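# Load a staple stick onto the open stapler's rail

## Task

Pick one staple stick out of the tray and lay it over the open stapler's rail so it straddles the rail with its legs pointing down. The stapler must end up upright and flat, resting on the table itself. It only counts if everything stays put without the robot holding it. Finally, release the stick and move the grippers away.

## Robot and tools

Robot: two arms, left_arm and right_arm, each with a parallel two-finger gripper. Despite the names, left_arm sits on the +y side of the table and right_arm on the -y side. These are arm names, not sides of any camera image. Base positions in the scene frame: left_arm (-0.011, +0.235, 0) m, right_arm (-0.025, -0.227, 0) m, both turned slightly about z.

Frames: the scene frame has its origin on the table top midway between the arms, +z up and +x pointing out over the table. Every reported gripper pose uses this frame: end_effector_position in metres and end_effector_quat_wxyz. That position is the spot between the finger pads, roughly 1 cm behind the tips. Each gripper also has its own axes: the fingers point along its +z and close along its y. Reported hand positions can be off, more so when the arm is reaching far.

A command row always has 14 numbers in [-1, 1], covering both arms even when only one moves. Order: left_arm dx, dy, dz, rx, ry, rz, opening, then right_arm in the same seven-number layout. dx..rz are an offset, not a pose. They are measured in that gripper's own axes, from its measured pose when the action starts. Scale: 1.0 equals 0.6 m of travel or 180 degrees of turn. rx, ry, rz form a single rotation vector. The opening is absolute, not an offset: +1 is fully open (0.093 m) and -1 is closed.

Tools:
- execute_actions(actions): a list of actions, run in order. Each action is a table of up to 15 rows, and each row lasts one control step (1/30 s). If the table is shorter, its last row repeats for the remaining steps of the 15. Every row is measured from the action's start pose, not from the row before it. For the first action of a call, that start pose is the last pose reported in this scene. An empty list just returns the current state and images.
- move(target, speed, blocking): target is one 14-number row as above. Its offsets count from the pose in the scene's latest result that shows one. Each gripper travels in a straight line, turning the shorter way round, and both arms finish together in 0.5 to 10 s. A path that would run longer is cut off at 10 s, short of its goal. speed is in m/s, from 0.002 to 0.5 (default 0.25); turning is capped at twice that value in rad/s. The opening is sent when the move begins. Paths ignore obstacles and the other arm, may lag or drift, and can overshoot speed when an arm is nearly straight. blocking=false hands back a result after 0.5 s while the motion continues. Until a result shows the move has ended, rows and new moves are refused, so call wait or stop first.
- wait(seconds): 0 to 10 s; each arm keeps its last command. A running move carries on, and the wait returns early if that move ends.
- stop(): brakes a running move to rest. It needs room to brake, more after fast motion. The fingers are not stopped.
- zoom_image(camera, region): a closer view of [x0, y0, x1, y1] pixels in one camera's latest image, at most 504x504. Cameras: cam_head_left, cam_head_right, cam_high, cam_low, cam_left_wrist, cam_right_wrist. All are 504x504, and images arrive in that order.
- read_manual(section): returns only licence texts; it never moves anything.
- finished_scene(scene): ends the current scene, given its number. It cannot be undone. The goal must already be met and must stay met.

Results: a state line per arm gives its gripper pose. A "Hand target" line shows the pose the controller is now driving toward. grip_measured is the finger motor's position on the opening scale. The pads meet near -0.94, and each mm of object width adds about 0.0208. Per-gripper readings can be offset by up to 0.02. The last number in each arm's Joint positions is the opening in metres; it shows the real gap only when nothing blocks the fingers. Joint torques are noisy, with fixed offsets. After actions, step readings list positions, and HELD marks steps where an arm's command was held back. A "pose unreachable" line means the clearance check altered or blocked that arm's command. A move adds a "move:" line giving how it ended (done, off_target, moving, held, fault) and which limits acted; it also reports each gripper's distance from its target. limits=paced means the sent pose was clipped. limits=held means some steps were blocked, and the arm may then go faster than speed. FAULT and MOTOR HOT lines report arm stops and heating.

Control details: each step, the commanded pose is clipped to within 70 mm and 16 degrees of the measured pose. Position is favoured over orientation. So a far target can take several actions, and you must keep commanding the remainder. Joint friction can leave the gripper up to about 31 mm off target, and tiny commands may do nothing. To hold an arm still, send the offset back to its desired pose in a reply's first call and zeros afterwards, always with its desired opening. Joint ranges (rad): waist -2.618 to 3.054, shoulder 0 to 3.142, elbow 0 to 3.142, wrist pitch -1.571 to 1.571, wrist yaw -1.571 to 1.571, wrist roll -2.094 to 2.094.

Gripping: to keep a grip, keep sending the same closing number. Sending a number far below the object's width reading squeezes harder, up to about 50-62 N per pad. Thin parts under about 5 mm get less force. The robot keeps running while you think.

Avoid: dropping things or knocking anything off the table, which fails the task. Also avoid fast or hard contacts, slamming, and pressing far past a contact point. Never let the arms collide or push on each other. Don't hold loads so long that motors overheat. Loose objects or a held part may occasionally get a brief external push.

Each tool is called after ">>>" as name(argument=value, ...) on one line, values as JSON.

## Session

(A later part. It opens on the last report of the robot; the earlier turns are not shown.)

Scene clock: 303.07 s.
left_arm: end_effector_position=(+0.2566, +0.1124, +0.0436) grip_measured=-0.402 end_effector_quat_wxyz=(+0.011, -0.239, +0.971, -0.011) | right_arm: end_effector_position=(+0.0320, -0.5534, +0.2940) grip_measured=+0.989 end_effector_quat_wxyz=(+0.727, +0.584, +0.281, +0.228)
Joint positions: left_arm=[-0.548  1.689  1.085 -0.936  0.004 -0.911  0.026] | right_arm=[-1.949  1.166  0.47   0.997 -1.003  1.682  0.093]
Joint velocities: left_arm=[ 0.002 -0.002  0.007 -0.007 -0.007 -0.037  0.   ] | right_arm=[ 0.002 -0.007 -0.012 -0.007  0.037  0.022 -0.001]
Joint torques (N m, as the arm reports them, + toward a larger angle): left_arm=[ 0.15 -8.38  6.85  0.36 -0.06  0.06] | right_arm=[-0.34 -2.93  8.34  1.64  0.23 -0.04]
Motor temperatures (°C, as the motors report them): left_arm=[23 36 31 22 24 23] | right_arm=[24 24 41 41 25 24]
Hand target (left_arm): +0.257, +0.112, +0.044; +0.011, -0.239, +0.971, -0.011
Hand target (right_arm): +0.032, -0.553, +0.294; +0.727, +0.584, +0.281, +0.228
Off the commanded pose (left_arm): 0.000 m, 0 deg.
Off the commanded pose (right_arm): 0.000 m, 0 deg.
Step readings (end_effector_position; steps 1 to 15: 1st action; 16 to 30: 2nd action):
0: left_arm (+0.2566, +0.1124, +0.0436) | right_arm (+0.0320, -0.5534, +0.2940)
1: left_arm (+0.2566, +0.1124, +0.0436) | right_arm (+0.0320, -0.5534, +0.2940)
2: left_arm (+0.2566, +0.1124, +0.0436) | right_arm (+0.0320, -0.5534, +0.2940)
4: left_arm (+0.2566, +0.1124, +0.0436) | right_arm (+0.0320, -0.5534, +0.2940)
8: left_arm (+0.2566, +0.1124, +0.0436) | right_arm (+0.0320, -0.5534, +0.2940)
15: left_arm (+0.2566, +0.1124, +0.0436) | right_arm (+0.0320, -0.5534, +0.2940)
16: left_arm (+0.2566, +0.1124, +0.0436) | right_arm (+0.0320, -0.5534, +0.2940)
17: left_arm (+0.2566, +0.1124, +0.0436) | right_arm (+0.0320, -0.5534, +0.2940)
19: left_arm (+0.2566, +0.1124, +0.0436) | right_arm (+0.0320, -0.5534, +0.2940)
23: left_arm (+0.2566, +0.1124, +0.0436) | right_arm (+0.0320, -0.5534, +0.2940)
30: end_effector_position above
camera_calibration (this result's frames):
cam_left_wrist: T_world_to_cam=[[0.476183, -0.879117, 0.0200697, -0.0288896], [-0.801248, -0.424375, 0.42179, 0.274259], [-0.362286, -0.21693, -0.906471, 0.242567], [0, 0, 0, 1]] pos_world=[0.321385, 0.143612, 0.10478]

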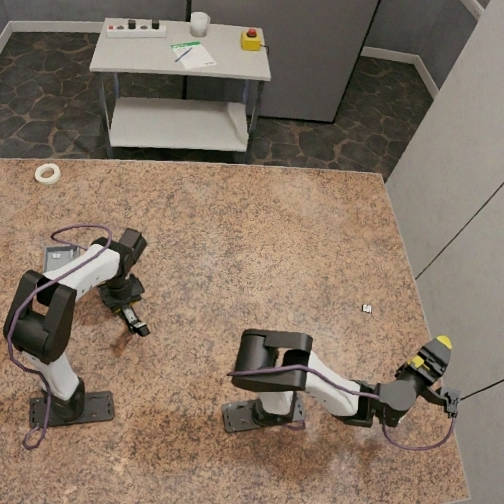

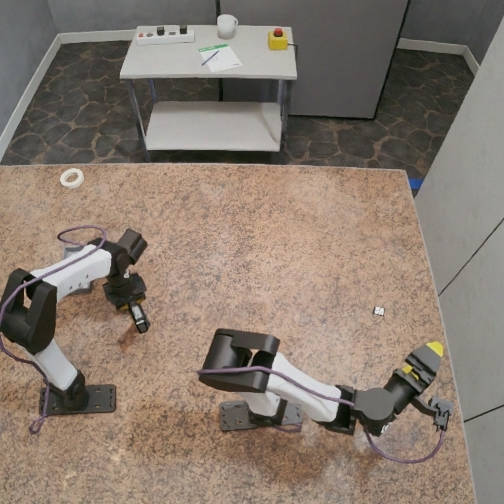

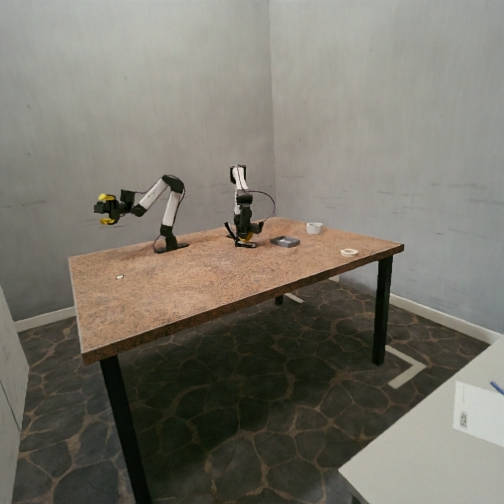

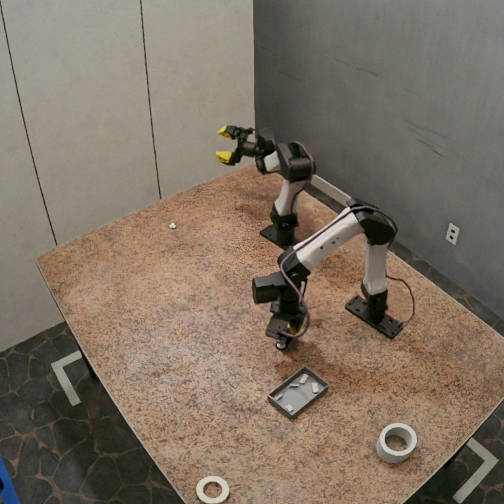

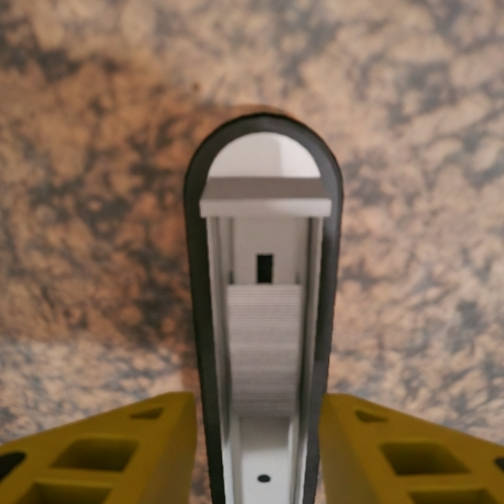

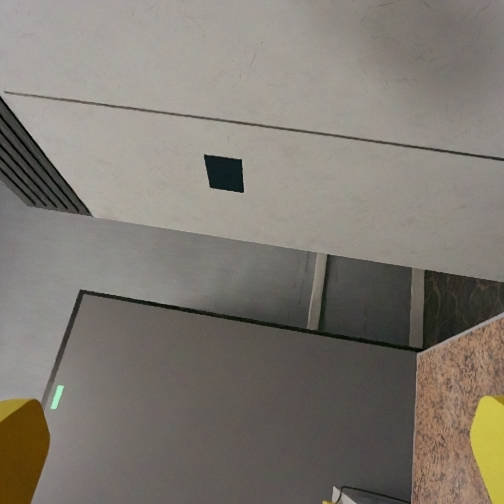

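Looks seated. Lift away and check.

>>> move(target=[-0.04,0.04,-0.13,0,0,0,0,0,0,0,0,0,0,1], speed=0.15)

>>> zoom_image(camera="cam_left_wrist", region=[150, 150, 400, 450])

>>> zoom_image(camera="cam_high", region=[215, 215, 275, 260])

Scene clock: 313.13 s.
left_arm: end_effector_position=(+0.2628, +0.1436, +0.1156) grip_measured=-0.002 end_effector_quat_wxyz=(+0.006, -0.239, +0.971, -0.006) | right_arm: end_effector_position=(+0.0320, -0.5534, +0.2940) grip_measured=+0.989 end_effector_quat_wxyz=(+0.727, +0.584, +0.281, +0.228)
Joint positions: left_arm=[-0.441  1.619  1.303 -1.237  0.004 -0.804  0.045] | right_arm=[-1.949  1.166  0.47   0.997 -1.003  1.682  0.093]
Joint velocities: left_arm=[-0.002  0.012 -0.012  0.007 -0.007  0.007 -0.   ] | right_arm=[-0.012 -0.012 -0.007  0.022 -0.022 -0.022 -0.001]
Joint torques (N m, as the arm reports them, + toward a larger angle): left_arm=[ 1.   -8.74  8.76  0.24 -0.03  0.13] | right_arm=[-0.36 -3.19  8.36  1.63  0.28  0.  ]
Motor temperatures (°C, as the motors report them): left_arm=[23 36 31 22 24 23] | right_arm=[24 24 41 41 25 24]
Hand target (left_arm): +0.265, +0.146, +0.122; +0.012, -0.239, +0.971, -0.010
Hand target (right_arm): +0.032, -0.553, +0.294; +0.727, +0.584, +0.281, +0.228
Off the commanded pose (left_arm): 0.006 m, 1 deg.
Off the commanded pose (right_arm): 0.000 m, 0 deg.
move: done
camera_calibration (this result's frames):
cam_left_wrist: T_world_to_cam=[[0.476695, -0.879022, 0.00905916, -0.00476795], [-0.796455, -0.427511, 0.427662, 0.260589], [-0.372052, -0.211079, -0.903893, 0.318288], [0, 0, 0, 1]] pos_world=[0.328239, 0.174397, 0.176297]

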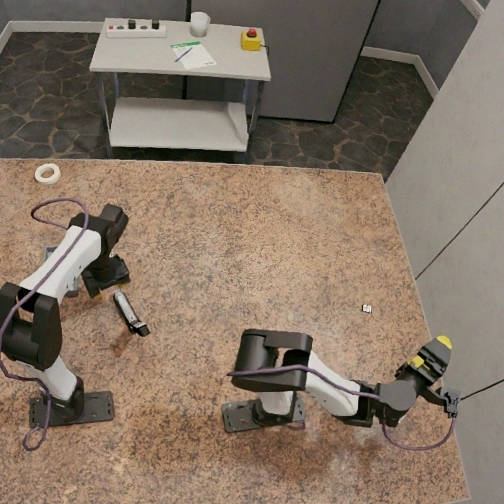

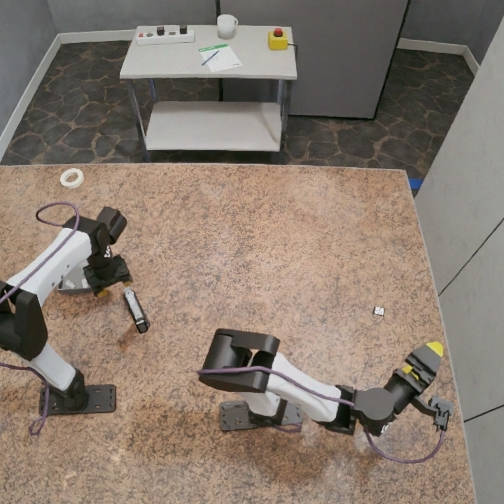

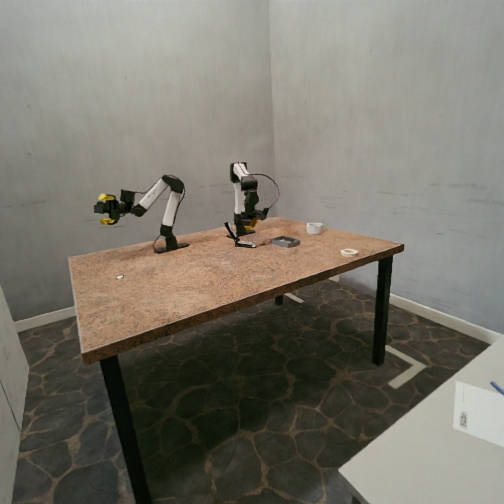

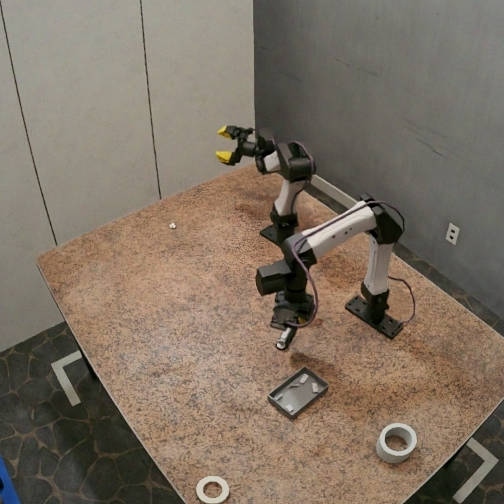

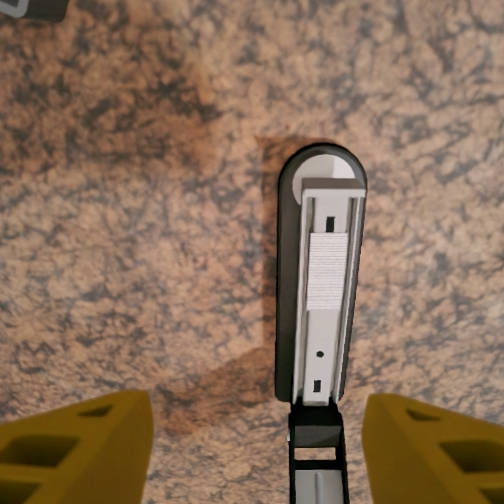

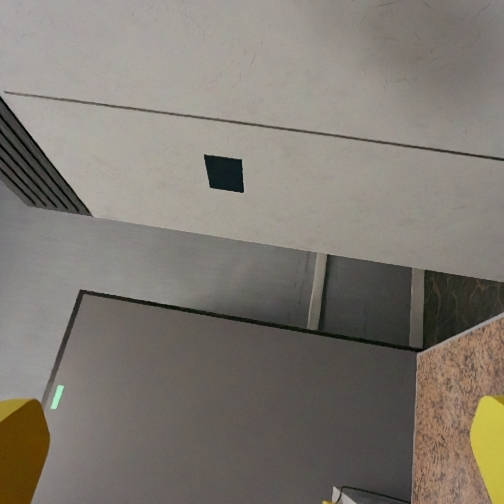

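Region (150, 150, 400, 450) of cam_left_wrist's 504x504 image, scaled by 1.680, with more detail than that image has.

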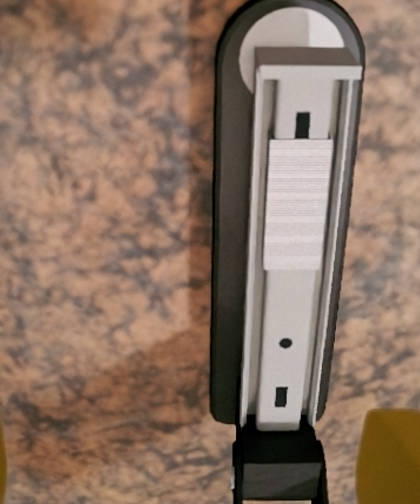

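Region (215, 215, 275, 260) of cam_high's 504x504 image, scaled by 8.400, with more detail than that image has; it fills the top 378 rows of this view, and the rest is white.

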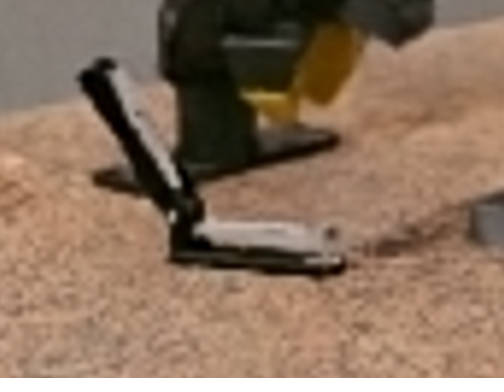

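Seated flush.

>>> finished_scene(scene=1)

The scene is finished: the task was done.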